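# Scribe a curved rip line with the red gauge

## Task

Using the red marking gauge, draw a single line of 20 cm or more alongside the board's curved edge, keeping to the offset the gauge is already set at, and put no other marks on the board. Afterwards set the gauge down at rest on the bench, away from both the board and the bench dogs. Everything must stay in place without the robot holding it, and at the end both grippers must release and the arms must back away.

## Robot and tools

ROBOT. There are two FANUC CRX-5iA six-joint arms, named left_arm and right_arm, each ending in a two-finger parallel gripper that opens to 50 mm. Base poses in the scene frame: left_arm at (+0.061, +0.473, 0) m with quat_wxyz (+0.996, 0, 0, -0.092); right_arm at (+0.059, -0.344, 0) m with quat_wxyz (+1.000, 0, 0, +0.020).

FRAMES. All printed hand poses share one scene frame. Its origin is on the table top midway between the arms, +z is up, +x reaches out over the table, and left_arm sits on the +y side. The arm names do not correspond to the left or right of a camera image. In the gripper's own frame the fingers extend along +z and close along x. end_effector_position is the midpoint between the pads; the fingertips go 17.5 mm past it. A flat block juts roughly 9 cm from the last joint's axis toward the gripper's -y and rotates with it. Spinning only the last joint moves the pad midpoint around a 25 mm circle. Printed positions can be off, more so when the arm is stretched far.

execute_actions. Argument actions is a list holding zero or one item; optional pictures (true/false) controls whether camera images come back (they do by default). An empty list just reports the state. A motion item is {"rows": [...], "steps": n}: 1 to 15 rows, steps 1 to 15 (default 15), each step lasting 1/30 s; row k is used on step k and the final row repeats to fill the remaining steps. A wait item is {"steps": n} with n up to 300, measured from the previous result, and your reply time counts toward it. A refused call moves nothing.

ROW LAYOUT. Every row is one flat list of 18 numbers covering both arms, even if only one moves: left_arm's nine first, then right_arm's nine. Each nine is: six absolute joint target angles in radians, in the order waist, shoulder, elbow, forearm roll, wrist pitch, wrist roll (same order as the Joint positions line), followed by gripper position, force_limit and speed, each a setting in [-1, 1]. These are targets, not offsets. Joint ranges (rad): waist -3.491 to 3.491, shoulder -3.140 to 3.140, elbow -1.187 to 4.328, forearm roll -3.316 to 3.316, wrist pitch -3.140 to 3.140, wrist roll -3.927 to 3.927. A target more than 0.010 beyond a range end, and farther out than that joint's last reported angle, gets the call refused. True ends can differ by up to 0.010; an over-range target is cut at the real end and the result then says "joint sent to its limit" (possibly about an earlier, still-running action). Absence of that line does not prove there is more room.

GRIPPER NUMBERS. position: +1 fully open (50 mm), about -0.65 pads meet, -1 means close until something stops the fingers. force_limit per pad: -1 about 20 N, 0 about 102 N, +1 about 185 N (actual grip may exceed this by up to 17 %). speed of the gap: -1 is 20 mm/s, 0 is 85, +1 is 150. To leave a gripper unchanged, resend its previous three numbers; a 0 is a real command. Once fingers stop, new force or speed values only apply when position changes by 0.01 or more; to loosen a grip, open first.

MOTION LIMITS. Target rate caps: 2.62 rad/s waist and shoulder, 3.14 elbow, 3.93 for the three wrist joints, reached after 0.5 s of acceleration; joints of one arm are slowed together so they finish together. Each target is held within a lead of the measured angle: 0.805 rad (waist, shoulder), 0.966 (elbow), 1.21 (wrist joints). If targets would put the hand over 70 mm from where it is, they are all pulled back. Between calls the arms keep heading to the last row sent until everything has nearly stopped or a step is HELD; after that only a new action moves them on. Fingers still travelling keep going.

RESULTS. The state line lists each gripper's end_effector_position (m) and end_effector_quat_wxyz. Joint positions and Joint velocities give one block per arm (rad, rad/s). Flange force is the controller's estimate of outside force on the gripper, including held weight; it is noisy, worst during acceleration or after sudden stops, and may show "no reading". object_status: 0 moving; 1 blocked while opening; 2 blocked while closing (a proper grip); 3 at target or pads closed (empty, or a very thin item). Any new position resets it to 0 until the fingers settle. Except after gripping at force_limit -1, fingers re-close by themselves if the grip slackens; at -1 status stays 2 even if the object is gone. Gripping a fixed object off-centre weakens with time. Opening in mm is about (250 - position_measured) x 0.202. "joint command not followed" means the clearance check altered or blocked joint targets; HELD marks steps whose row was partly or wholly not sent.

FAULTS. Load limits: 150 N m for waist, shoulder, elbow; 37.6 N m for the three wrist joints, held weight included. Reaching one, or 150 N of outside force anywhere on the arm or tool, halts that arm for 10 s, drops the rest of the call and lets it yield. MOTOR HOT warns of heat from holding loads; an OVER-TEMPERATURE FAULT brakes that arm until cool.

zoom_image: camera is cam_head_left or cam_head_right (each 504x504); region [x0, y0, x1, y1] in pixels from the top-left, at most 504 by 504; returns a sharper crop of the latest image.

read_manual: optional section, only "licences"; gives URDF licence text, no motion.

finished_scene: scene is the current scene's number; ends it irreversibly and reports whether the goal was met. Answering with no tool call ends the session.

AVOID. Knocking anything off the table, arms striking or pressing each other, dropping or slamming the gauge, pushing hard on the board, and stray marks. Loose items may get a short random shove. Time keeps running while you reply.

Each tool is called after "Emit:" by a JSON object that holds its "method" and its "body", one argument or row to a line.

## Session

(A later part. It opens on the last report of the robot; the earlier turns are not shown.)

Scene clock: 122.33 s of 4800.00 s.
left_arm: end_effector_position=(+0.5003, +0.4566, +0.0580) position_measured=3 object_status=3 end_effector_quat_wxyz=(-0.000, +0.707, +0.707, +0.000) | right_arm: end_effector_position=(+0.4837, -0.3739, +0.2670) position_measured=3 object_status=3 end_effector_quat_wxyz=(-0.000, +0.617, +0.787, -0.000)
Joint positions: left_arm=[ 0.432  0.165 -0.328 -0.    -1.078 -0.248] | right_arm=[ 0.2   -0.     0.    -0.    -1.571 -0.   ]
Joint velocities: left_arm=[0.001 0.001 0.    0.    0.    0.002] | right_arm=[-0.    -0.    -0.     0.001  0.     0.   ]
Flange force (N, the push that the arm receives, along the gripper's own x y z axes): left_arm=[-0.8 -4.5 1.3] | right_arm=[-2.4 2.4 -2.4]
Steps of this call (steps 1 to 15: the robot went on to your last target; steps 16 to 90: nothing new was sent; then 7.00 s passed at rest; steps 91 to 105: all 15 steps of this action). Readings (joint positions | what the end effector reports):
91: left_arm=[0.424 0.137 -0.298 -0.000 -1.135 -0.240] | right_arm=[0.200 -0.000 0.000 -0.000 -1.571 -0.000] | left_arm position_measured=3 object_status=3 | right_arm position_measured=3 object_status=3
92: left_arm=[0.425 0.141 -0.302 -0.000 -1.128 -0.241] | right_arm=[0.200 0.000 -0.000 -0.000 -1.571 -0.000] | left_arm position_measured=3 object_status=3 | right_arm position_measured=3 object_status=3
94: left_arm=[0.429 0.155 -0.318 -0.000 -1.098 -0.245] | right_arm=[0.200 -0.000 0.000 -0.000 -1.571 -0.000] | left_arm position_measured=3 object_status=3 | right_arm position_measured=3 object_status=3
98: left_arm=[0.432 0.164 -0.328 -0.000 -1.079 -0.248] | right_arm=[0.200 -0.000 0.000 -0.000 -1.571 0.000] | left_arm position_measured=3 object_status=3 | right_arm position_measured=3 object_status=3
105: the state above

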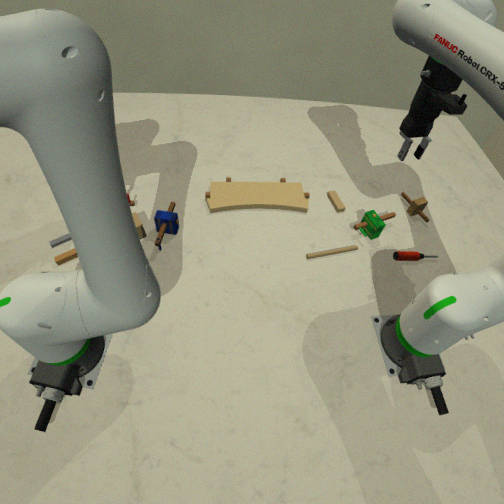

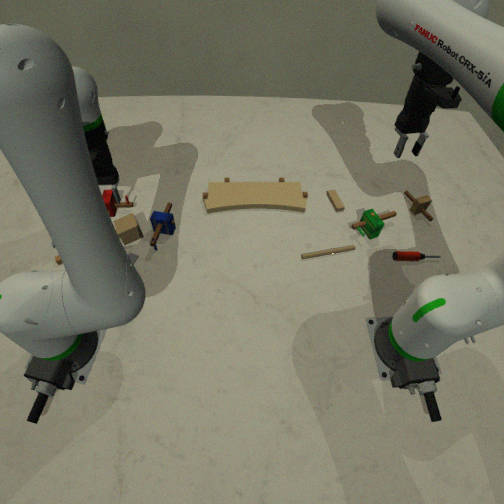

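Emit:
{"method": "execute_actions", "body": {
  "actions": [
    {"rows":[[0.432,0.1646,-0.3283,0,-1.0779,-0.248,-1,-0.3,0,0.2,0,0,0,-1.5708,0,1,0,0]]}
  ],
  "pictures": false
}}

Emit:
{"method": "execute_actions", "body": {
  "actions": [
    {"rows":[[0.432,0.07,-0.177,0,-1.324,-0.248,-1,-0.3,0,0.2,0,0,0,-1.5708,0,1,0,0]]}
  ]
}}

Emit:
{"method": "execute_actions", "body": {
  "actions": [
    {"rows":[[-0.3228,0.07,-0.177,0,-1.324,2.0776,-1,-0.3,0,0.2,0,0,0,-1.5708,0,1,0,0]]}
  ],
  "pictures": false
}}

Emit:
{"method": "execute_actions", "body": {
  "actions": [
    {"steps":25}
  ],
  "pictures": false
}}

Emit:
{"method": "execute_actions", "body": {
  "actions": [
    {"rows":[[-0.3228,0.1869,-0.1444,0,-1.2395,2.0776,-1,-0.3,0,0.2,0,0,0,-1.5708,0,1,0,0]]}
  ]
}}

Emit:
{"method": "zoom_image", "body": {
  "camera": "cam_head_right",
  "region": [180,160,320,260]
}}

Scene clock: 148.70 s of 4800.00 s.
left_arm: end_effector_position=(+0.5003, +0.4566, +0.0580) position_measured=103 object_status=2 end_effector_quat_wxyz=(+0.000, +0.707, +0.707, -0.000) | right_arm: end_effector_position=(+0.4837, -0.3739, +0.2670) position_measured=3 object_status=3 end_effector_quat_wxyz=(-0.000, +0.617, +0.787, -0.000)
Joint positions: left_arm=[ 0.432  0.165 -0.328  0.    -1.078 -0.248] | right_arm=[ 0.2   -0.     0.    -0.    -1.571 -0.   ]
Joint velocities: left_arm=[ 0.    -0.001  0.    -0.001 -0.     0.001] | right_arm=[ 0.     0.    -0.    -0.001  0.    -0.   ]
Flange force (N, the push that the arm receives, along the gripper's own x y z axes): left_arm=[-0.1 -2.7 2.4] | right_arm=[-2.0 2.4 -2.5]
Steps of this call (steps 1 to 15: the robot went on to your last target; steps 16 to 90: nothing new was sent; then 22.87 s passed at rest; steps 91 to 105: all 15 steps of this action). Readings (joint positions | what the end effector reports):
91: left_arm=[0.432 0.165 -0.328 0.000 -1.078 -0.248] | right_arm=[0.200 -0.000 0.000 -0.000 -1.571 -0.000] | left_arm position_measured=13 object_status=0 | right_arm position_measured=3 object_status=3
92: left_arm=[0.432 0.165 -0.328 0.000 -1.078 -0.248] | right_arm=[0.200 0.000 0.000 -0.000 -1.571 -0.000] | left_arm position_measured=27 object_status=0 | right_arm position_measured=3 object_status=3
94: left_arm=[0.432 0.165 -0.328 0.000 -1.078 -0.248] | right_arm=[0.200 -0.000 0.000 -0.000 -1.571 -0.000] | left_arm position_measured=55 object_status=0 | right_arm position_measured=3 object_status=3
98: left_arm=[0.432 0.165 -0.328 0.000 -1.078 -0.248] | right_arm=[0.200 -0.000 0.000 -0.000 -1.571 0.000] | left_arm position_measured=103 object_status=0 | right_arm position_measured=3 object_status=3
105: the state above

Scene clock: 149.20 s of 4800.00 s.
left_arm: end_effector_position=(+0.4998, +0.4564, +0.1606) position_measured=103 object_status=2 end_effector_quat_wxyz=(-0.000, +0.707, +0.707, -0.000) | right_arm: end_effector_position=(+0.4837, -0.3739, +0.2670) position_measured=3 object_status=3 end_effector_quat_wxyz=(-0.000, +0.617, +0.787, -0.000)
Joint positions: left_arm=[ 0.432  0.07  -0.177  0.    -1.324 -0.248] | right_arm=[ 0.2   -0.     0.    -0.    -1.571 -0.   ]
Joint velocities: left_arm=[-0.    -0.002  0.005  0.001 -0.005  0.001] | right_arm=[ 0.     0.    -0.     0.001  0.002  0.   ]
Flange force (N, the push that the arm receives, along the gripper's own x y z axes): left_arm=[-1.7 3.3 0.4] | right_arm=[-2.4 1.1 -2.3]
Steps of this call (steps 1 to 15: all 15 steps of this action). Readings (joint positions | what the end effector reports):
1: left_arm=[0.432 0.164 -0.328 0.000 -1.078 -0.248] | right_arm=[0.200 -0.000 -0.000 -0.000 -1.571 0.000] | left_arm position_measured=103 object_status=2 | right_arm position_measured=3 object_status=3
2: left_arm=[0.432 0.162 -0.324 0.000 -1.086 -0.248] | right_arm=[0.200 0.000 0.000 -0.000 -1.571 -0.000] | left_arm position_measured=103 object_status=2 | right_arm position_measured=3 object_status=3
4: left_arm=[0.432 0.147 -0.299 0.000 -1.126 -0.248] | right_arm=[0.200 0.000 0.000 -0.000 -1.571 0.000] | left_arm position_measured=103 object_status=2 | right_arm position_measured=3 object_status=3
8: left_arm=[0.432 0.094 -0.215 0.000 -1.261 -0.248] | right_arm=[0.200 -0.000 0.000 -0.000 -1.571 0.000] | left_arm position_measured=103 object_status=2 | right_arm position_measured=3 object_status=3
15: the state above

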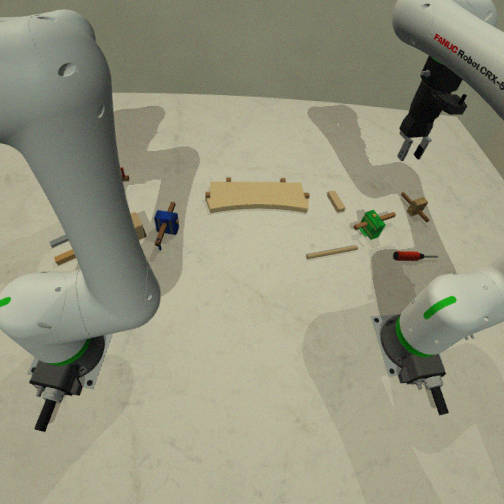

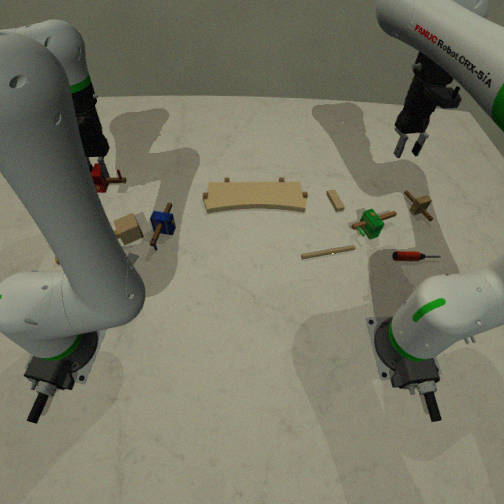

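Scene clock: 149.70 s of 4800.00 s.
left_arm: end_effector_position=(+0.4750, +0.3134, +0.1608) position_measured=103 object_status=2 end_effector_quat_wxyz=(-0.000, +0.607, +0.795, -0.000) | right_arm: end_effector_position=(+0.4837, -0.3739, +0.2670) position_measured=3 object_status=3 end_effector_quat_wxyz=(-0.000, +0.617, +0.787, -0.000)
Joint positions: left_arm=[ 0.132  0.07  -0.177  0.    -1.324  0.319] | right_arm=[ 0.2    0.     0.    -0.    -1.571 -0.   ]
Joint velocities: left_arm=[-0.674  0.001  0.     0.    -0.     1.621] | right_arm=[ 0.     0.     0.    -0.    -0.001 -0.001]
Flange force (N, the push that the arm receives, along the gripper's own x y z axes): left_arm=[-5.3 -2.3 2.2] | right_arm=[-2.8 2.8 -3.2]
Steps of this call (steps 1 to 15: all 15 steps of this action). Readings (joint positions | what the end effector reports):
1: left_arm=[0.432 0.070 -0.177 0.000 -1.324 -0.248] | right_arm=[0.200 0.000 0.000 -0.000 -1.571 -0.000] | left_arm position_measured=103 object_status=2 | right_arm position_measured=3 object_status=3
2: left_arm=[0.428 0.070 -0.177 0.000 -1.324 -0.240] | right_arm=[0.200 0.000 0.000 -0.000 -1.571 -0.000] | left_arm position_measured=103 object_status=2 | right_arm position_measured=3 object_status=3
4: left_arm=[0.402 0.070 -0.177 0.000 -1.324 -0.200] | right_arm=[0.200 -0.000 0.000 -0.000 -1.571 -0.000] | left_arm position_measured=103 object_status=2 | right_arm position_measured=3 object_status=3
8: left_arm=[0.301 0.070 -0.177 0.000 -1.324 -0.032] | right_arm=[0.200 -0.000 0.000 -0.000 -1.571 -0.000] | left_arm position_measured=103 object_status=2 | right_arm position_measured=3 object_status=3
15: the state above

Scene clock: 150.53 s of 4800.00 s.
left_arm: end_effector_position=(+0.3895, +0.1211, +0.1609) position_measured=103 object_status=2 end_effector_quat_wxyz=(-0.000, +0.016, +1.000, +0.000) | right_arm: end_effector_position=(+0.4837, -0.3739, +0.2670) position_measured=3 object_status=3 end_effector_quat_wxyz=(-0.000, +0.617, +0.787, -0.000)
Joint positions: left_arm=[-0.314  0.07  -0.177  0.    -1.324  2.037] | right_arm=[ 0.2   -0.     0.    -0.    -1.571 -0.   ]
Joint velocities: left_arm=[-0.17  -0.     0.    -0.     0.     0.766] | right_arm=[ 0.     0.001 -0.001 -0.001 -0.002 -0.001]
Flange force (N, the push that the arm receives, along the gripper's own x y z axes): left_arm=[5.7 -4.8 0.9] | right_arm=[-3.2 2.4 -2.9]
Steps of this call (steps 1 to 25: the robot went on to your last target). Readings (joint positions | what the end effector reports):
1: left_arm=[0.109 0.070 -0.177 0.000 -1.324 0.375] | right_arm=[0.200 0.000 0.000 -0.000 -1.571 0.000] | left_arm position_measured=103 object_status=2 | right_arm position_measured=3 object_status=3
2: left_arm=[0.087 0.070 -0.177 0.000 -1.324 0.433] | right_arm=[0.200 0.000 0.000 -0.000 -1.571 -0.000] | left_arm position_measured=103 object_status=2 | right_arm position_measured=3 object_status=3
4: left_arm=[0.044 0.070 -0.177 0.000 -1.324 0.553] | right_arm=[0.200 -0.000 0.000 0.000 -1.571 -0.000] | left_arm position_measured=103 object_status=2 | right_arm position_measured=3 object_status=3
8: left_arm=[-0.038 0.070 -0.177 0.000 -1.324 0.822] | right_arm=[0.200 -0.000 0.000 -0.000 -1.571 -0.000] | left_arm position_measured=103 object_status=2 | right_arm position_measured=3 object_status=3
25: the state above

Scene clock: 151.03 s of 4800.00 s.
left_arm: end_effector_position=(+0.4199, +0.1001, +0.1201) position_measured=103 object_status=2 end_effector_quat_wxyz=(+0.000, +0.000, +1.000, -0.000) | right_arm: end_effector_position=(+0.4837, -0.3739, +0.2670) position_measured=3 object_status=3 end_effector_quat_wxyz=(-0.000, +0.617, +0.787, -0.000)
Joint positions: left_arm=[-0.323  0.187 -0.144  0.    -1.24   2.078] | right_arm=[ 0.2   -0.     0.    -0.    -1.571 -0.   ]
Joint velocities: left_arm=[ 0.001  0.002  0.    -0.     0.001 -0.001] | right_arm=[-0.001  0.     0.    -0.     0.001 -0.   ]
Flange force (N, the push that the arm receives, along the gripper's own x y z axes): left_arm=[3.6 1.5 2.8] | right_arm=[-3.6 2.4 -3.0]
Steps of this call (steps 1 to 15: all 15 steps of this action). Readings (joint positions | what the end effector reports):
1: left_arm=[-0.319 0.070 -0.177 0.000 -1.324 2.059] | right_arm=[0.200 -0.000 0.000 -0.000 -1.571 -0.000] | left_arm position_measured=103 object_status=2 | right_arm position_measured=3 object_status=3
2: left_arm=[-0.322 0.074 -0.176 0.000 -1.320 2.072] | right_arm=[0.200 -0.000 0.000 -0.000 -1.571 0.000] | left_arm position_measured=103 object_status=2 | right_arm position_measured=3 object_status=3
4: left_arm=[-0.323 0.100 -0.169 0.000 -1.300 2.077] | right_arm=[0.200 0.000 0.000 -0.000 -1.571 -0.000] | left_arm position_measured=103 object_status=2 | right_arm position_measured=3 object_status=3
8: left_arm=[-0.323 0.176 -0.148 0.000 -1.248 2.078] | right_arm=[0.200 0.000 0.000 -0.000 -1.571 -0.000] | left_arm position_measured=103 object_status=2 | right_arm position_measured=3 object_status=3
15: the state above

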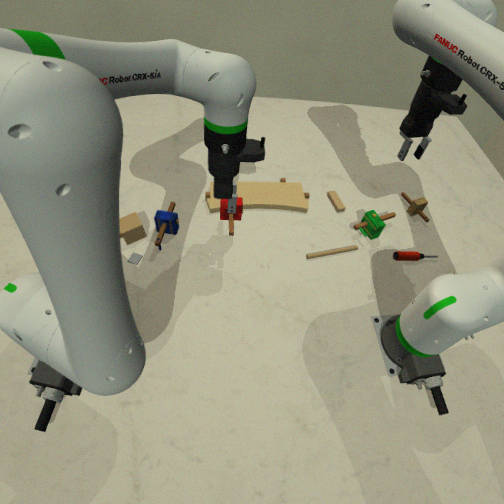

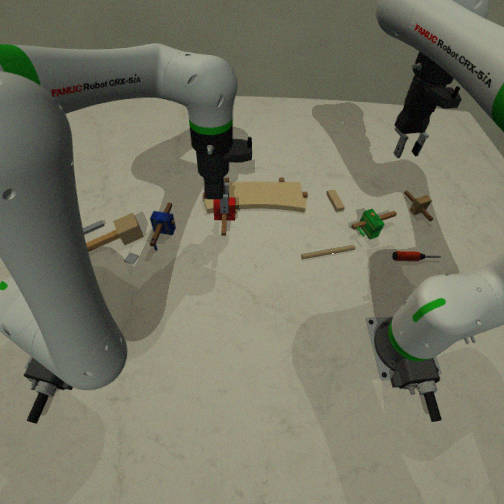

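Region (180, 160, 320, 260) of cam_head_right's 504x504 image, scaled by 3.600, with more detail than that image has; it fills the top 360 rows of this view, and the rest is white.

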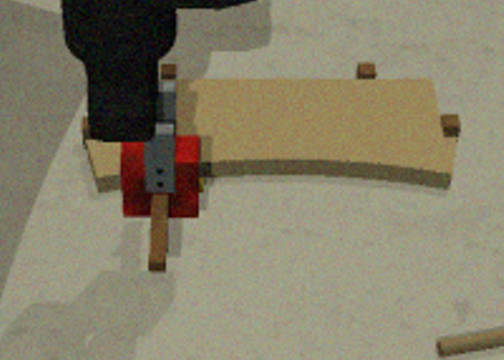

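Emit:
{"method": "execute_actions", "body": {
  "actions": [
    {"rows":[[-0.407,0.4519,0.081,0,-1.1999,2.1618,-1,-0.3,0,0.2,0,0,0,-1.5708,0,1,0,0]]}
  ],
  "pictures": false
}}

Emit:
{"method": "execute_actions", "body": {
  "actions": [
    {"steps":10}
  ]
}}

Emit:
{"method": "zoom_image", "body": {
  "camera": "cam_head_right",
  "region": [200,170,320,250]
}}

Emit:
{"method": "zoom_image", "body": {
  "camera": "cam_head_left",
  "region": [200,170,320,250]
}}

Scene clock: 172.77 s of 4800.00 s.
left_arm: end_effector_position=(+0.4697, +0.0175, +0.0700) position_measured=103 object_status=2 end_effector_quat_wxyz=(-0.000, +0.000, +1.000, +0.000) | right_arm: end_effector_position=(+0.4837, -0.3739, +0.2670) position_measured=3 object_status=3 end_effector_quat_wxyz=(-0.000, +0.617, +0.787, -0.000)
Joint positions: left_arm=[-0.407  0.451  0.08  -0.    -1.2    2.161] | right_arm=[ 0.2   -0.     0.    -0.    -1.571 -0.   ]
Joint velocities: left_arm=[-0.009  0.031  0.027  0.     0.003  0.008] | right_arm=[-0.     0.     0.001 -0.    -0.    -0.   ]
Flange force (N, the push that the arm receives, along the gripper's own x y z axes): left_arm=[-7.4 -11.6 12.6] | right_arm=[-2.2 1.2 -3.3]
Steps of this call (steps 1 to 15: the robot went on to your last target; steps 16 to 90: nothing new was sent; then 18.23 s passed at rest; steps 91 to 105: all 15 steps of this action). Readings (joint positions | what the end effector reports):
91: left_arm=[-0.323 0.188 -0.144 -0.000 -1.239 2.078] | right_arm=[0.200 -0.000 0.000 -0.000 -1.571 -0.000] | left_arm position_measured=103 object_status=2 | right_arm position_measured=3 object_status=3
92: left_arm=[-0.324 0.192 -0.140 -0.000 -1.239 2.079] | right_arm=[0.200 0.000 0.000 -0.000 -1.571 -0.000] | left_arm position_measured=103 object_status=2 | right_arm position_measured=3 object_status=3
94: left_arm=[-0.333 0.219 -0.117 -0.000 -1.235 2.088] | right_arm=[0.200 0.000 -0.000 -0.000 -1.571 -0.000] | left_arm position_measured=103 object_status=2 | right_arm position_measured=3 object_status=3
98: left_arm=[-0.369 0.332 -0.021 -0.000 -1.218 2.124] | right_arm=[0.200 -0.000 0.000 -0.000 -1.571 -0.000] | left_arm position_measured=103 object_status=2 | right_arm position_measured=3 object_status=3
105: the state above

Scene clock: 173.10 s of 4800.00 s.
left_arm: end_effector_position=(+0.4699, +0.0171, +0.0700) position_measured=103 object_status=2 end_effector_quat_wxyz=(+0.000, +0.000, +1.000, +0.000) | right_arm: end_effector_position=(+0.4837, -0.3739, +0.2670) position_measured=3 object_status=3 end_effector_quat_wxyz=(-0.000, +0.617, +0.787, -0.000)
Joint positions: left_arm=[-0.407  0.452  0.081 -0.    -1.2    2.162] | right_arm=[ 0.2   -0.     0.     0.    -1.571 -0.   ]
Joint velocities: left_arm=[-0.    -0.001 -0.     0.001 -0.     0.   ] | right_arm=[-0.     0.     0.     0.001 -0.001  0.   ]
Flange force (N, the push that the arm receives, along the gripper's own x y z axes): left_arm=[4.8 3.3 1.6] | right_arm=[-3.9 2.7 -3.1]
Steps of this call (steps 1 to 10: the robot went on to your last target). Readings (joint positions | what the end effector reports):
1: left_arm=[-0.407 0.452 0.081 -0.000 -1.200 2.162] | right_arm=[0.200 -0.000 0.000 -0.000 -1.571 0.000] | left_arm position_measured=103 object_status=2 | right_arm position_measured=3 object_status=3
2: left_arm=[-0.407 0.452 0.081 -0.000 -1.200 2.162] | right_arm=[0.200 0.000 0.000 -0.000 -1.571 -0.000] | left_arm position_measured=103 object_status=2 | right_arm position_measured=3 object_status=3
4: left_arm=[-0.407 0.452 0.081 -0.000 -1.200 2.162] | right_arm=[0.200 0.000 0.000 -0.000 -1.571 -0.000] | left_arm position_measured=103 object_status=2 | right_arm position_measured=3 object_status=3
8: left_arm=[-0.407 0.452 0.081 -0.000 -1.200 2.162] | right_arm=[0.200 -0.000 0.000 -0.000 -1.571 -0.000] | left_arm position_measured=103 object_status=2 | right_arm position_measured=3 object_status=3
10: the state above

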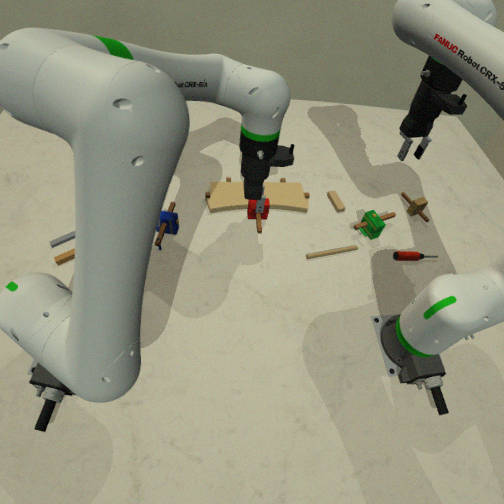

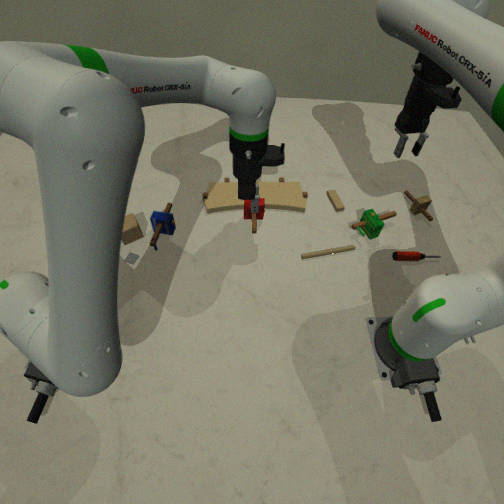

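Region (200, 170, 320, 250) of cam_head_right's 504x504 image, scaled by 4.200, with more detail than that image has.

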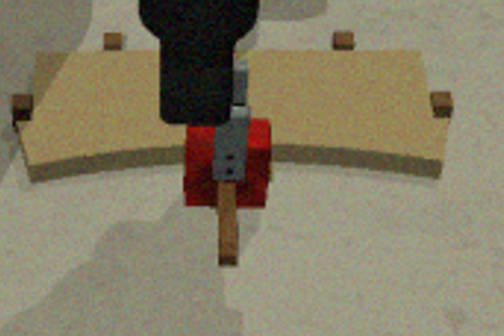

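Region (200, 170, 320, 250) of cam_head_left's 504x504 image, scaled by 4.200, with more detail than that image has.

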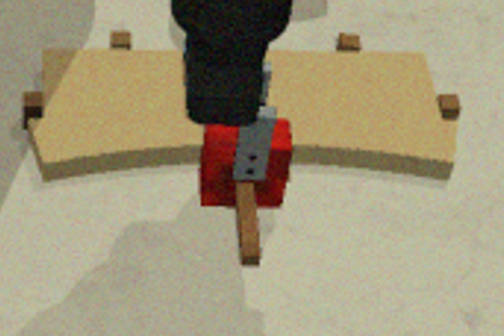

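Emit:
{"method": "execute_actions", "body": {
  "actions": [
    {"rows":[[-0.3936,0.4744,0.1136,0,-1.21,2.1484,-1,-0.3,0,0.2,0,0,0,-1.5708,0,1,0,0]]}
  ],
  "pictures": false
}}

Emit:
{"method": "execute_actions", "body": {
  "actions": [
    {"rows":[[-0.3917,0.4777,0.1183,0,-1.2114,2.1465,-1,-0.3,0,0.2,0,0,0,-1.5708,0,1,0,0]]}
  ],
  "pictures": false
}}

Emit:
{"method": "execute_actions", "body": {
  "actions": [
    {"rows":[[-0.3898,0.4809,0.123,0,-1.2129,2.1446,-1,-0.3,0,0.2,0,0,0,-1.5708,0,1,0,0]]}
  ],
  "pictures": false
}}

Scene clock: 182.90 s of 4800.00 s.
left_arm: end_effector_position=(+0.4839, +0.0172, +0.0699) position_measured=103 object_status=2 end_effector_quat_wxyz=(-0.000, +0.000, +1.000, -0.000) | right_arm: end_effector_position=(+0.4837, -0.3739, +0.2670) position_measured=3 object_status=3 end_effector_quat_wxyz=(-0.000, +0.617, +0.787, -0.000)
Joint positions: left_arm=[-0.394  0.474  0.114  0.    -1.21   2.148] | right_arm=[ 0.2   -0.     0.    -0.    -1.571 -0.   ]
Joint velocities: left_arm=[ 0.002  0.001  0.    -0.    -0.     0.   ] | right_arm=[ 0.     0.    -0.001 -0.    -0.001  0.   ]
Flange force (N, the push that the arm receives, along the gripper's own x y z axes): left_arm=[2.5 2.0 2.0] | right_arm=[-3.5 1.8 -3.0]
Steps of this call (steps 1 to 15: the robot went on to your last target; steps 16 to 90: nothing new was sent; then 6.30 s passed at rest; steps 91 to 105: all 15 steps of this action). Readings (joint positions | what the end effector reports):
91: left_arm=[-0.407 0.452 0.082 0.000 -1.200 2.162] | right_arm=[0.200 0.000 0.000 -0.000 -1.571 -0.000] | left_arm position_measured=103 object_status=2 | right_arm position_measured=3 object_status=3
92: left_arm=[-0.405 0.456 0.087 0.000 -1.201 2.160] | right_arm=[0.200 -0.000 0.000 -0.000 -1.571 -0.000] | left_arm position_measured=103 object_status=2 | right_arm position_measured=3 object_status=3
94: left_arm=[-0.397 0.469 0.106 0.000 -1.207 2.152] | right_arm=[0.200 -0.000 0.000 -0.000 -1.571 -0.000] | left_arm position_measured=103 object_status=2 | right_arm position_measured=3 object_status=3
98: left_arm=[-0.394 0.474 0.113 0.000 -1.210 2.149] | right_arm=[0.200 -0.000 0.000 -0.000 -1.571 -0.000] | left_arm position_measured=103 object_status=2 | right_arm position_measured=3 object_status=3
105: the state above

Scene clock: 183.40 s of 4800.00 s.
left_arm: end_effector_position=(+0.4859, +0.0173, +0.0699) position_measured=103 object_status=2 end_effector_quat_wxyz=(-0.000, +0.000, +1.000, -0.000) | right_arm: end_effector_position=(+0.4837, -0.3739, +0.2670) position_measured=3 object_status=3 end_effector_quat_wxyz=(-0.000, +0.617, +0.787, -0.000)
Joint positions: left_arm=[-0.392  0.478  0.118  0.    -1.211  2.147] | right_arm=[ 0.2   -0.     0.    -0.    -1.571 -0.   ]
Joint velocities: left_arm=[ 0.002 -0.001  0.     0.    -0.    -0.001] | right_arm=[ 0.    -0.     0.     0.001 -0.    -0.001]
Flange force (N, the push that the arm receives, along the gripper's own x y z axes): left_arm=[2.2 1.4 1.5] | right_arm=[-4.0 3.5 -3.7]
Steps of this call (steps 1 to 15: all 15 steps of this action). Readings (joint positions | what the end effector reports):
1: left_arm=[-0.393 0.475 0.114 0.000 -1.210 2.148] | right_arm=[0.200 -0.000 0.000 -0.000 -1.571 -0.000] | left_arm position_measured=103 object_status=2 | right_arm position_measured=3 object_status=3
2: left_arm=[-0.393 0.476 0.116 0.000 -1.211 2.148] | right_arm=[0.200 -0.000 0.000 -0.000 -1.571 -0.000] | left_arm position_measured=103 object_status=2 | right_arm position_measured=3 object_status=3
4: left_arm=[-0.392 0.477 0.118 0.000 -1.211 2.147] | right_arm=[0.200 0.000 0.000 -0.000 -1.571 -0.000] | left_arm position_measured=103 object_status=2 | right_arm position_measured=3 object_status=3
8: left_arm=[-0.392 0.478 0.118 0.000 -1.211 2.147] | right_arm=[0.200 0.000 0.000 -0.000 -1.571 -0.000] | left_arm position_measured=103 object_status=2 | right_arm position_measured=3 object_status=3
15: the state above

Scene clock: 183.90 s of 4800.00 s.
left_arm: end_effector_position=(+0.4879, +0.0174, +0.0699) position_measured=103 object_status=2 end_effector_quat_wxyz=(-0.000, +0.000, +1.000, +0.000) | right_arm: end_effector_position=(+0.4837, -0.3739, +0.2670) position_measured=3 object_status=3 end_effector_quat_wxyz=(-0.000, +0.617, +0.787, -0.000)
Joint positions: left_arm=[-0.39   0.481  0.123  0.    -1.213  2.145] | right_arm=[ 0.2   -0.     0.    -0.    -1.571 -0.   ]
Joint velocities: left_arm=[-0.001 -0.    -0.001  0.001  0.    -0.001] | right_arm=[-0.    -0.     0.001  0.001 -0.    -0.   ]
Flange force (N, the push that the arm receives, along the gripper's own x y z axes): left_arm=[2.7 1.4 2.4] | right_arm=[-3.2 1.3 -2.0]
Steps of this call (steps 1 to 15: all 15 steps of this action). Readings (joint positions | what the end effector reports):
1: left_arm=[-0.392 0.478 0.119 0.000 -1.212 2.146] | right_arm=[0.200 0.000 0.000 -0.000 -1.571 -0.000] | left_arm position_measured=103 object_status=2 | right_arm position_measured=3 object_status=3
2: left_arm=[-0.391 0.479 0.120 0.000 -1.212 2.146] | right_arm=[0.200 -0.000 0.000 -0.000 -1.571 -0.000] | left_arm position_measured=103 object_status=2 | right_arm position_measured=3 object_status=3
4: left_arm=[-0.390 0.480 0.122 0.000 -1.213 2.145] | right_arm=[0.200 -0.000 0.000 -0.000 -1.571 -0.000] | left_arm position_measured=103 object_status=2 | right_arm position_measured=3 object_status=3
8: left_arm=[-0.390 0.481 0.123 0.000 -1.213 2.145] | right_arm=[0.200 -0.000 0.000 -0.000 -1.571 -0.000] | left_arm position_measured=103 object_status=2 | right_arm position_measured=3 object_status=3
15: the state above

Emit:
{"method": "execute_actions", "body": {
  "actions": [
    {"rows":[[-0.3879,0.4841,0.1277,0,-1.2144,2.1427,-1,-0.3,0,0.2,0,0,0,-1.5708,0,1,0,0]],"steps":10}
  ],
  "pictures": false
}}

Emit:
{"method": "execute_actions", "body": {
  "actions": [
    {"rows":[[-0.386,0.4873,0.1324,0,-1.2159,2.1408,-1,-0.3,0,0.2,0,0,0,-1.5708,0,1,0,0]],"steps":10}
  ]
}}

Emit:
{"method": "zoom_image", "body": {
  "camera": "cam_head_left",
  "region": [200,170,320,250]
}}

Scene clock: 193.60 s of 4800.00 s.
left_arm: end_effector_position=(+0.4899, +0.0174, +0.0699) position_measured=103 object_status=2 end_effector_quat_wxyz=(+0.000, +0.000, +1.000, +0.000) | right_arm: end_effector_position=(+0.4837, -0.3739, +0.2670) position_measured=3 object_status=3 end_effector_quat_wxyz=(-0.000, +0.617, +0.787, -0.000)
Joint positions: left_arm=[-0.388  0.484  0.128 -0.    -1.214  2.143] | right_arm=[ 0.2   -0.     0.    -0.    -1.571  0.   ]
Joint velocities: left_arm=[ 0.002  0.     0.001 -0.    -0.    -0.   ] | right_arm=[-0.    -0.001  0.    -0.     0.     0.002]
Flange force (N, the push that the arm receives, along the gripper's own x y z axes): left_arm=[4.3 2.6 1.7] | right_arm=[-3.3 2.1 -3.2]
Steps of this call (steps 1 to 15: the robot went on to your last target; steps 16 to 90: nothing new was sent; then 6.37 s passed at rest; steps 91 to 100: all 10 steps of this action). Readings (joint positions | what the end effector reports):
91: left_arm=[-0.390 0.481 0.123 -0.000 -1.213 2.144] | right_arm=[0.200 -0.000 0.000 -0.000 -1.571 0.000] | left_arm position_measured=103 object_status=2 | right_arm position_measured=3 object_status=3
92: left_arm=[-0.389 0.482 0.125 -0.000 -1.214 2.144] | right_arm=[0.200 0.000 0.000 -0.000 -1.571 -0.000] | left_arm position_measured=103 object_status=2 | right_arm position_measured=3 object_status=3
94: left_arm=[-0.388 0.484 0.127 -0.000 -1.214 2.143] | right_arm=[0.200 -0.000 0.000 -0.000 -1.571 -0.000] | left_arm position_measured=103 object_status=2 | right_arm position_measured=3 object_status=3
98: left_arm=[-0.388 0.484 0.128 -0.000 -1.214 2.143] | right_arm=[0.200 -0.000 0.000 0.000 -1.571 -0.000] | left_arm position_measured=103 object_status=2 | right_arm position_measured=3 object_status=3
100: the state above

Scene clock: 193.93 s of 4800.00 s.
left_arm: end_effector_position=(+0.4918, +0.0175, +0.0699) position_measured=103 object_status=2 end_effector_quat_wxyz=(+0.000, +0.000, +1.000, +0.000) | right_arm: end_effector_position=(+0.4837, -0.3739, +0.2670) position_measured=3 object_status=3 end_effector_quat_wxyz=(-0.000, +0.617, +0.787, -0.000)
Joint positions: left_arm=[-0.386  0.487  0.132 -0.    -1.216  2.141] | right_arm=[ 0.2   -0.     0.    -0.    -1.571  0.   ]
Joint velocities: left_arm=[ 0.001 -0.002  0.001 -0.001 -0.    -0.   ] | right_arm=[ 0.  0. -0.  0. -0.  0.]
Flange force (N, the push that the arm receives, along the gripper's own x y z axes): left_arm=[3.5 3.7 2.9] | right_arm=[-3.4 2.5 -2.9]
Steps of this call (steps 1 to 10: all 10 steps of this action). Readings (joint positions | what the end effector reports):
1: left_arm=[-0.388 0.484 0.128 -0.000 -1.215 2.143] | right_arm=[0.200 -0.000 0.000 -0.000 -1.571 -0.000] | left_arm position_measured=103 object_status=2 | right_arm position_measured=3 object_status=3
2: left_arm=[-0.387 0.485 0.130 -0.000 -1.215 2.142] | right_arm=[0.200 -0.000 0.000 -0.000 -1.571 -0.000] | left_arm position_measured=103 object_status=2 | right_arm position_measured=3 object_status=3
4: left_arm=[-0.386 0.487 0.132 -0.000 -1.216 2.141] | right_arm=[0.200 0.000 0.000 -0.000 -1.571 -0.000] | left_arm position_measured=103 object_status=2 | right_arm position_measured=3 object_status=3
8: left_arm=[-0.386 0.487 0.132 -0.000 -1.216 2.141] | right_arm=[0.200 -0.000 0.000 -0.000 -1.571 -0.000] | left_arm position_measured=103 object_status=2 | right_arm position_measured=3 object_status=3
10: the state above

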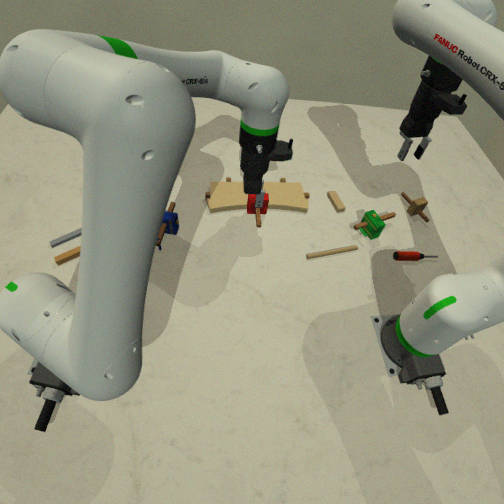

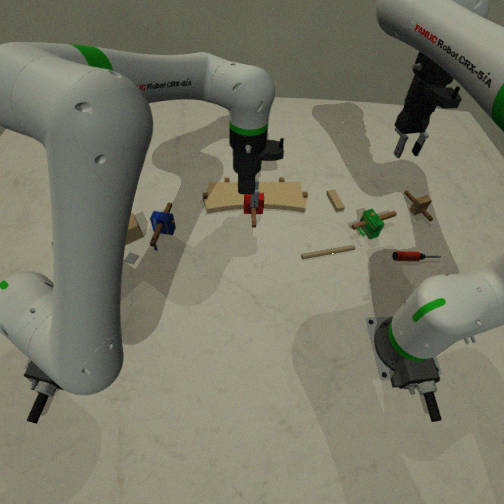

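Region (200, 170, 320, 250) of cam_head_left's 504x504 image, scaled by 4.200, with more detail than that image has.

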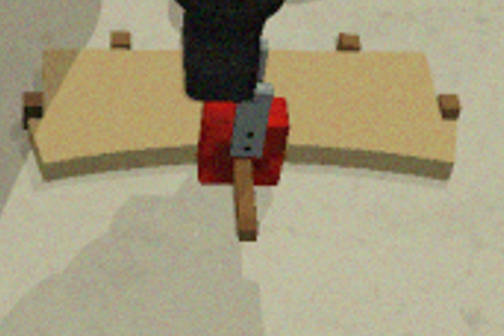

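Emit:
{"method": "execute_actions", "body": {
  "actions": [
    {"rows":[[-0.3846,0.4897,0.1359,0,-1.217,2.1394,-1,-0.3,0,0.2,0,0,0,-1.5708,0,1,0,0]],"steps":10}
  ],
  "pictures": false
}}

Emit:
{"method": "execute_actions", "body": {
  "actions": [
    {"rows":[[-0.3832,0.4921,0.1394,0,-1.2181,2.138,-1,-0.3,0,0.2,0,0,0,-1.5708,0,1,0,0]],"steps":10}
  ],
  "pictures": false
}}

Scene clock: 207.97 s of 4800.00 s.
left_arm: end_effector_position=(+0.4933, +0.0175, +0.0698) position_measured=103 object_status=2 end_effector_quat_wxyz=(-0.000, +0.000, +1.000, +0.000) | right_arm: end_effector_position=(+0.4837, -0.3739, +0.2670) position_measured=3 object_status=3 end_effector_quat_wxyz=(-0.000, +0.617, +0.787, -0.000)
Joint positions: left_arm=[-0.385  0.49   0.136 -0.    -1.217  2.139] | right_arm=[ 0.2    0.     0.    -0.    -1.571  0.   ]
Joint velocities: left_arm=[-0.     0.001  0.     0.001  0.    -0.002] | right_arm=[-0.001 -0.001 -0.    -0.001 -0.001  0.001]
Flange force (N, the push that the arm receives, along the gripper's own x y z axes): left_arm=[14.1 3.9 -1.1] | right_arm=[-3.0 2.9 -3.7]
Steps of this call (steps 1 to 15: the robot went on to your last target; steps 16 to 90: nothing new was sent; then 10.70 s passed at rest; steps 91 to 100: all 10 steps of this action). Readings (joint positions | what the end effector reports):
91: left_arm=[-0.386 0.488 0.133 -0.000 -1.216 2.141] | right_arm=[0.200 0.000 0.000 -0.000 -1.571 -0.000] | left_arm position_measured=103 object_status=2 | right_arm position_measured=3 object_status=3
92: left_arm=[-0.385 0.488 0.134 -0.000 -1.216 2.140] | right_arm=[0.200 -0.000 0.000 -0.000 -1.571 -0.000] | left_arm position_measured=103 object_status=2 | right_arm position_measured=3 object_status=3
94: left_arm=[-0.385 0.489 0.135 -0.000 -1.217 2.140] | right_arm=[0.200 -0.000 0.000 -0.000 -1.571 -0.000] | left_arm position_measured=103 object_status=2 | right_arm position_measured=3 object_status=3
98: left_arm=[-0.385 0.490 0.136 -0.000 -1.217 2.139] | right_arm=[0.200 0.000 0.000 -0.000 -1.571 -0.000] | left_arm position_measured=103 object_status=2 | right_arm position_measured=3 object_status=3
100: the state above

Scene clock: 208.30 s of 4800.00 s.
left_arm: end_effector_position=(+0.4947, +0.0176, +0.0698) position_measured=103 object_status=2 end_effector_quat_wxyz=(-0.000, +0.000, +1.000, +0.000) | right_arm: end_effector_position=(+0.4837, -0.3739, +0.2670) position_measured=3 object_status=3 end_effector_quat_wxyz=(-0.000, +0.617, +0.787, -0.000)
Joint positions: left_arm=[-0.383  0.492  0.139  0.    -1.218  2.138] | right_arm=[ 0.2   -0.     0.    -0.    -1.571 -0.   ]
Joint velocities: left_arm=[ 0.001 -0.001 -0.001  0.001 -0.     0.001] | right_arm=[-0.    -0.     0.     0.     0.002 -0.001]
Flange force (N, the push that the arm receives, along the gripper's own x y z axes): left_arm=[39.7 1.6 -11.0] | right_arm=[-3.7 2.5 -3.2]
Steps of this call (steps 1 to 10: all 10 steps of this action). Readings (joint positions | what the end effector reports):
1: left_arm=[-0.385 0.490 0.136 -0.000 -1.217 2.139] | right_arm=[0.200 0.000 0.000 -0.000 -1.571 -0.000] | left_arm position_measured=103 object_status=2 | right_arm position_measured=3 object_status=3
2: left_arm=[-0.384 0.491 0.137 -0.000 -1.218 2.139] | right_arm=[0.200 -0.000 0.000 -0.000 -1.571 -0.000] | left_arm position_measured=103 object_status=2 | right_arm position_measured=3 object_status=3
4: left_arm=[-0.384 0.492 0.139 0.000 -1.218 2.138] | right_arm=[0.200 -0.000 0.000 0.000 -1.571 -0.000] | left_arm position_measured=103 object_status=2 | right_arm position_measured=3 object_status=3
8: left_arm=[-0.383 0.492 0.139 0.000 -1.218 2.138] | right_arm=[0.200 0.000 0.000 -0.000 -1.571 -0.000] | left_arm position_measured=103 object_status=2 | right_arm position_measured=3 object_status=3
10: the state above

Emit:
{"method": "execute_actions", "body": {
  "actions": [
    {"rows":[[-0.3936,0.4744,0.1136,0,-1.21,2.1484,-1,-0.3,0,0.2,0,0,0,-1.5708,0,1,0,0]],"steps":8}
  ],
  "pictures": false
}}

Emit:
{"method": "execute_actions", "body": {
  "actions": [
    {"rows":[[-0.2397,0.2965,-0.1331,0,-1.1412,2.1925,-1,-0.3,0,0.2,0,0,0,-1.5708,0,1,0,0]]}
  ],
  "pictures": false
}}

Emit:
{"method": "execute_actions", "body": {
  "actions": [
    {"steps":10}
  ]
}}

Emit:
{"method": "zoom_image", "body": {
  "camera": "cam_head_right",
  "region": [190,170,310,250]
}}

Scene clock: 228.23 s of 4800.00 s.
left_arm: end_effector_position=(+0.4842, +0.0174, +0.0699) position_measured=103 object_status=2 end_effector_quat_wxyz=(+0.000, +0.000, +1.000, +0.000) | right_arm: end_effector_position=(+0.4837, -0.3739, +0.2670) position_measured=3 object_status=3 end_effector_quat_wxyz=(-0.000, +0.617, +0.787, -0.000)
Joint positions: left_arm=[-0.393  0.475  0.114 -0.    -1.21   2.148] | right_arm=[ 0.2   -0.    -0.    -0.    -1.571 -0.   ]
Joint velocities: left_arm=[-0.004 -0.005 -0.008  0.005  0.001  0.005] | right_arm=[ 0.001 -0.     0.    -0.     0.001 -0.001]
Flange force (N, the push that the arm receives, along the gripper's own x y z axes): left_arm=[5.6 4.7 2.6] | right_arm=[-2.8 2.2 -2.9]
Steps of this call (steps 1 to 15: the robot went on to your last target; steps 16 to 90: nothing new was sent; then 16.67 s passed at rest; steps 91 to 98: all 8 steps of this action). Readings (joint positions | what the end effector reports):
91: left_arm=[-0.383 0.492 0.139 -0.000 -1.218 2.138] | right_arm=[0.200 -0.000 0.000 -0.000 -1.571 -0.000] | left_arm position_measured=103 object_status=2 | right_arm position_measured=3 object_status=3
92: left_arm=[-0.385 0.488 0.134 -0.000 -1.215 2.140] | right_arm=[0.200 0.000 0.000 -0.000 -1.571 -0.000] | left_arm position_measured=103 object_status=2 | right_arm position_measured=3 object_status=3
94: left_arm=[-0.391 0.479 0.119 -0.001 -1.211 2.146] | right_arm=[0.200 -0.000 0.000 -0.000 -1.571 -0.000] | left_arm position_measured=103 object_status=2 | right_arm position_measured=3 object_status=3
98: the state above

Scene clock: 228.73 s of 4800.00 s.
left_arm: end_effector_position=(+0.4780, +0.1198, +0.0701) position_measured=103 object_status=2 end_effector_quat_wxyz=(+0.000, -0.099, +0.995, -0.000) | right_arm: end_effector_position=(+0.4837, -0.3739, +0.2670) position_measured=3 object_status=3 end_effector_quat_wxyz=(-0.000, +0.617, +0.787, -0.000)
Joint positions: left_arm=[-0.24   0.297 -0.133  0.    -1.141  2.192] | right_arm=[ 0.2    0.     0.    -0.    -1.571 -0.   ]
Joint velocities: left_arm=[ 0.002 -0.001 -0.006  0.     0.001  0.001] | right_arm=[-0.    -0.    -0.     0.     0.     0.001]
Flange force (N, the push that the arm receives, along the gripper's own x y z axes): left_arm=[1.1 4.3 1.4] | right_arm=[-2.5 1.7 -2.6]
Steps of this call (steps 1 to 15: all 15 steps of this action). Readings (joint positions | what the end effector reports):
1: left_arm=[-0.393 0.474 0.113 -0.000 -1.210 2.148] | right_arm=[0.200 -0.000 0.000 -0.000 -1.571 -0.000] | left_arm position_measured=103 object_status=2 | right_arm position_measured=3 object_status=3
2: left_arm=[-0.390 0.470 0.107 0.000 -1.208 2.150] | right_arm=[0.200 0.000 0.000 -0.000 -1.571 -0.000] | left_arm position_measured=103 object_status=2 | right_arm position_measured=3 object_status=3
4: left_arm=[-0.370 0.447 0.075 0.000 -1.199 2.155] | right_arm=[0.200 -0.000 0.000 -0.000 -1.571 -0.000] | left_arm position_measured=103 object_status=2 | right_arm position_measured=3 object_status=3
8: left_arm=[-0.292 0.357 -0.049 0.000 -1.165 2.178] | right_arm=[0.200 -0.000 0.000 -0.000 -1.571 -0.000] | left_arm position_measured=103 object_status=2 | right_arm position_measured=3 object_status=3
15: the state above

Scene clock: 229.07 s of 4800.00 s.
left_arm: end_effector_position=(+0.4780, +0.1201, +0.0700) position_measured=103 object_status=2 end_effector_quat_wxyz=(-0.000, -0.099, +0.995, -0.000) | right_arm: end_effector_position=(+0.4837, -0.3739, +0.2670) position_measured=3 object_status=3 end_effector_quat_wxyz=(-0.000, +0.617, +0.787, -0.000)
Joint positions: left_arm=[-0.24   0.297 -0.133  0.    -1.141  2.192] | right_arm=[ 0.2   -0.     0.    -0.    -1.571 -0.   ]
Joint velocities: left_arm=[ 0.    -0.001 -0.001  0.    -0.     0.001] | right_arm=[ 0.     0.    -0.001 -0.    -0.001 -0.001]
Flange force (N, the push that the arm receives, along the gripper's own x y z axes): left_arm=[3.3 2.6 2.8] | right_arm=[-3.4 3.0 -3.3]
Steps of this call (steps 1 to 10: the robot went on to your last target). Readings (joint positions | what the end effector reports):
1: left_arm=[-0.240 0.297 -0.133 0.000 -1.141 2.192] | right_arm=[0.200 0.000 -0.000 -0.000 -1.571 -0.000] | left_arm position_measured=103 object_status=2 | right_arm position_measured=3 object_status=3
2: left_arm=[-0.240 0.297 -0.133 0.000 -1.141 2.192] | right_arm=[0.200 -0.000 0.000 -0.000 -1.571 0.000] | left_arm position_measured=103 object_status=2 | right_arm position_measured=3 object_status=3
4: left_arm=[-0.240 0.297 -0.133 0.000 -1.141 2.192] | right_arm=[0.200 -0.000 0.000 -0.000 -1.571 -0.000] | left_arm position_measured=103 object_status=2 | right_arm position_measured=3 object_status=3
8: left_arm=[-0.240 0.297 -0.133 0.000 -1.141 2.192] | right_arm=[0.200 -0.000 0.000 -0.000 -1.571 -0.000] | left_arm position_measured=103 object_status=2 | right_arm position_measured=3 object_status=3
10: the state above

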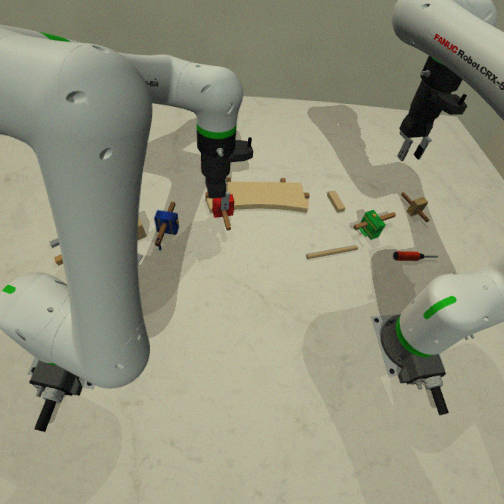

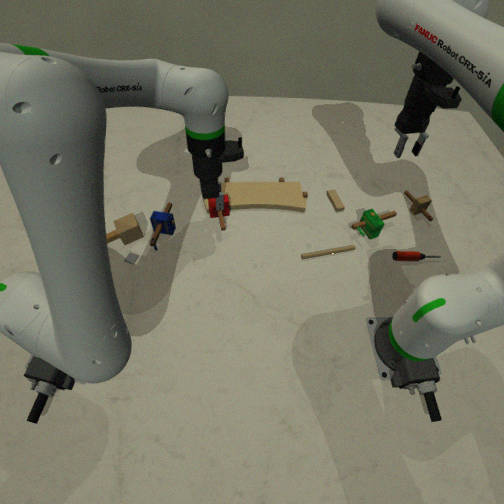

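Region (190, 170, 310, 250) of cam_head_right's 504x504 image, scaled by 4.200, with more detail than that image has.

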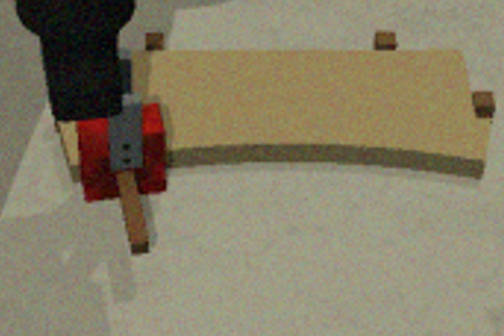

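Emit:
{"method": "execute_actions", "body": {
  "actions": [
    {"rows":[[-0.2374,0.2995,-0.1292,0,-1.1421,2.1902,-1,-0.3,0,0.2,0,0,0,-1.5708,0,1,0,0]],"steps":10}
  ],
  "pictures": false
}}

Emit:
{"method": "execute_actions", "body": {
  "actions": [
    {"rows":[[-0.2351,0.3025,-0.1253,0,-1.143,2.1879,-1,-0.3,0,0.2,0,0,0,-1.5708,0,1,0,0]],"steps":10}
  ],
  "pictures": false
}}

Scene clock: 237.13 s of 4800.00 s.
left_arm: end_effector_position=(+0.4799, +0.1205, +0.0700) position_measured=103 object_status=2 end_effector_quat_wxyz=(-0.000, -0.099, +0.995, +0.000) | right_arm: end_effector_position=(+0.4837, -0.3739, +0.2670) position_measured=3 object_status=3 end_effector_quat_wxyz=(-0.000, +0.617, +0.787, -0.000)
Joint positions: left_arm=[-0.237  0.299 -0.129 -0.    -1.142  2.19 ] | right_arm=[ 0.2   -0.     0.    -0.    -1.571 -0.   ]
Joint velocities: left_arm=[-0.     0.002  0.002  0.     0.    -0.002] | right_arm=[ 0.001  0.    -0.     0.     0.001 -0.001]
Flange force (N, the push that the arm receives, along the gripper's own x y z axes): left_arm=[16.0 3.6 -4.1] | right_arm=[-2.8 3.3 -3.5]
Steps of this call (steps 1 to 15: the robot went on to your last target; steps 16 to 90: nothing new was sent; then 4.73 s passed at rest; steps 91 to 100: all 10 steps of this action). Readings (joint positions | what the end effector reports):
91: left_arm=[-0.240 0.297 -0.133 -0.000 -1.141 2.193] | right_arm=[0.200 -0.000 0.000 -0.000 -1.571 -0.000] | left_arm position_measured=103 object_status=2 | right_arm position_measured=3 object_status=3
92: left_arm=[-0.239 0.297 -0.132 -0.000 -1.141 2.192] | right_arm=[0.200 -0.000 0.000 -0.000 -1.571 -0.000] | left_arm position_measured=103 object_status=2 | right_arm position_measured=3 object_status=3
94: left_arm=[-0.238 0.299 -0.130 -0.000 -1.142 2.191] | right_arm=[0.200 -0.000 0.000 -0.000 -1.571 -0.000] | left_arm position_measured=103 object_status=2 | right_arm position_measured=3 object_status=3
98: left_arm=[-0.238 0.299 -0.129 -0.000 -1.142 2.190] | right_arm=[0.200 0.000 0.000 -0.000 -1.571 -0.000] | left_arm position_measured=103 object_status=2 | right_arm position_measured=3 object_status=3
100: the state above

Scene clock: 237.47 s of 4800.00 s.
left_arm: end_effector_position=(+0.4817, +0.1209, +0.0700) position_measured=103 object_status=2 end_effector_quat_wxyz=(-0.000, -0.099, +0.995, +0.000) | right_arm: end_effector_position=(+0.4837, -0.3739, +0.2670) position_measured=3 object_status=3 end_effector_quat_wxyz=(-0.000, +0.617, +0.787, -0.000)
Joint positions: left_arm=[-0.235  0.302 -0.125  0.    -1.143  2.188] | right_arm=[ 0.2   -0.     0.    -0.    -1.571 -0.   ]
Joint velocities: left_arm=[ 0.002  0.001  0.001 -0.001 -0.     0.   ] | right_arm=[ 0.    -0.    -0.001 -0.     0.001 -0.001]
Flange force (N, the push that the arm receives, along the gripper's own x y z axes): left_arm=[50.7 -5.6 -19.9] | right_arm=[-3.0 2.7 -3.2]
Steps of this call (steps 1 to 10: all 10 steps of this action). Readings (joint positions | what the end effector reports):
1: left_arm=[-0.237 0.300 -0.129 -0.000 -1.142 2.190] | right_arm=[0.200 -0.000 0.000 -0.000 -1.571 0.000] | left_arm position_measured=103 object_status=2 | right_arm position_measured=3 object_status=3
2: left_arm=[-0.237 0.301 -0.128 -0.000 -1.143 2.189] | right_arm=[0.200 -0.000 0.000 -0.000 -1.571 -0.000] | left_arm position_measured=103 object_status=2 | right_arm position_measured=3 object_status=3
4: left_arm=[-0.236 0.302 -0.126 -0.000 -1.143 2.188] | right_arm=[0.200 0.000 0.000 -0.000 -1.571 -0.000] | left_arm position_measured=103 object_status=2 | right_arm position_measured=3 object_status=3
8: left_arm=[-0.235 0.302 -0.125 0.000 -1.143 2.188] | right_arm=[0.200 -0.000 0.000 -0.000 -1.571 -0.000] | left_arm position_measured=103 object_status=2 | right_arm position_measured=3 object_status=3
10: the state above


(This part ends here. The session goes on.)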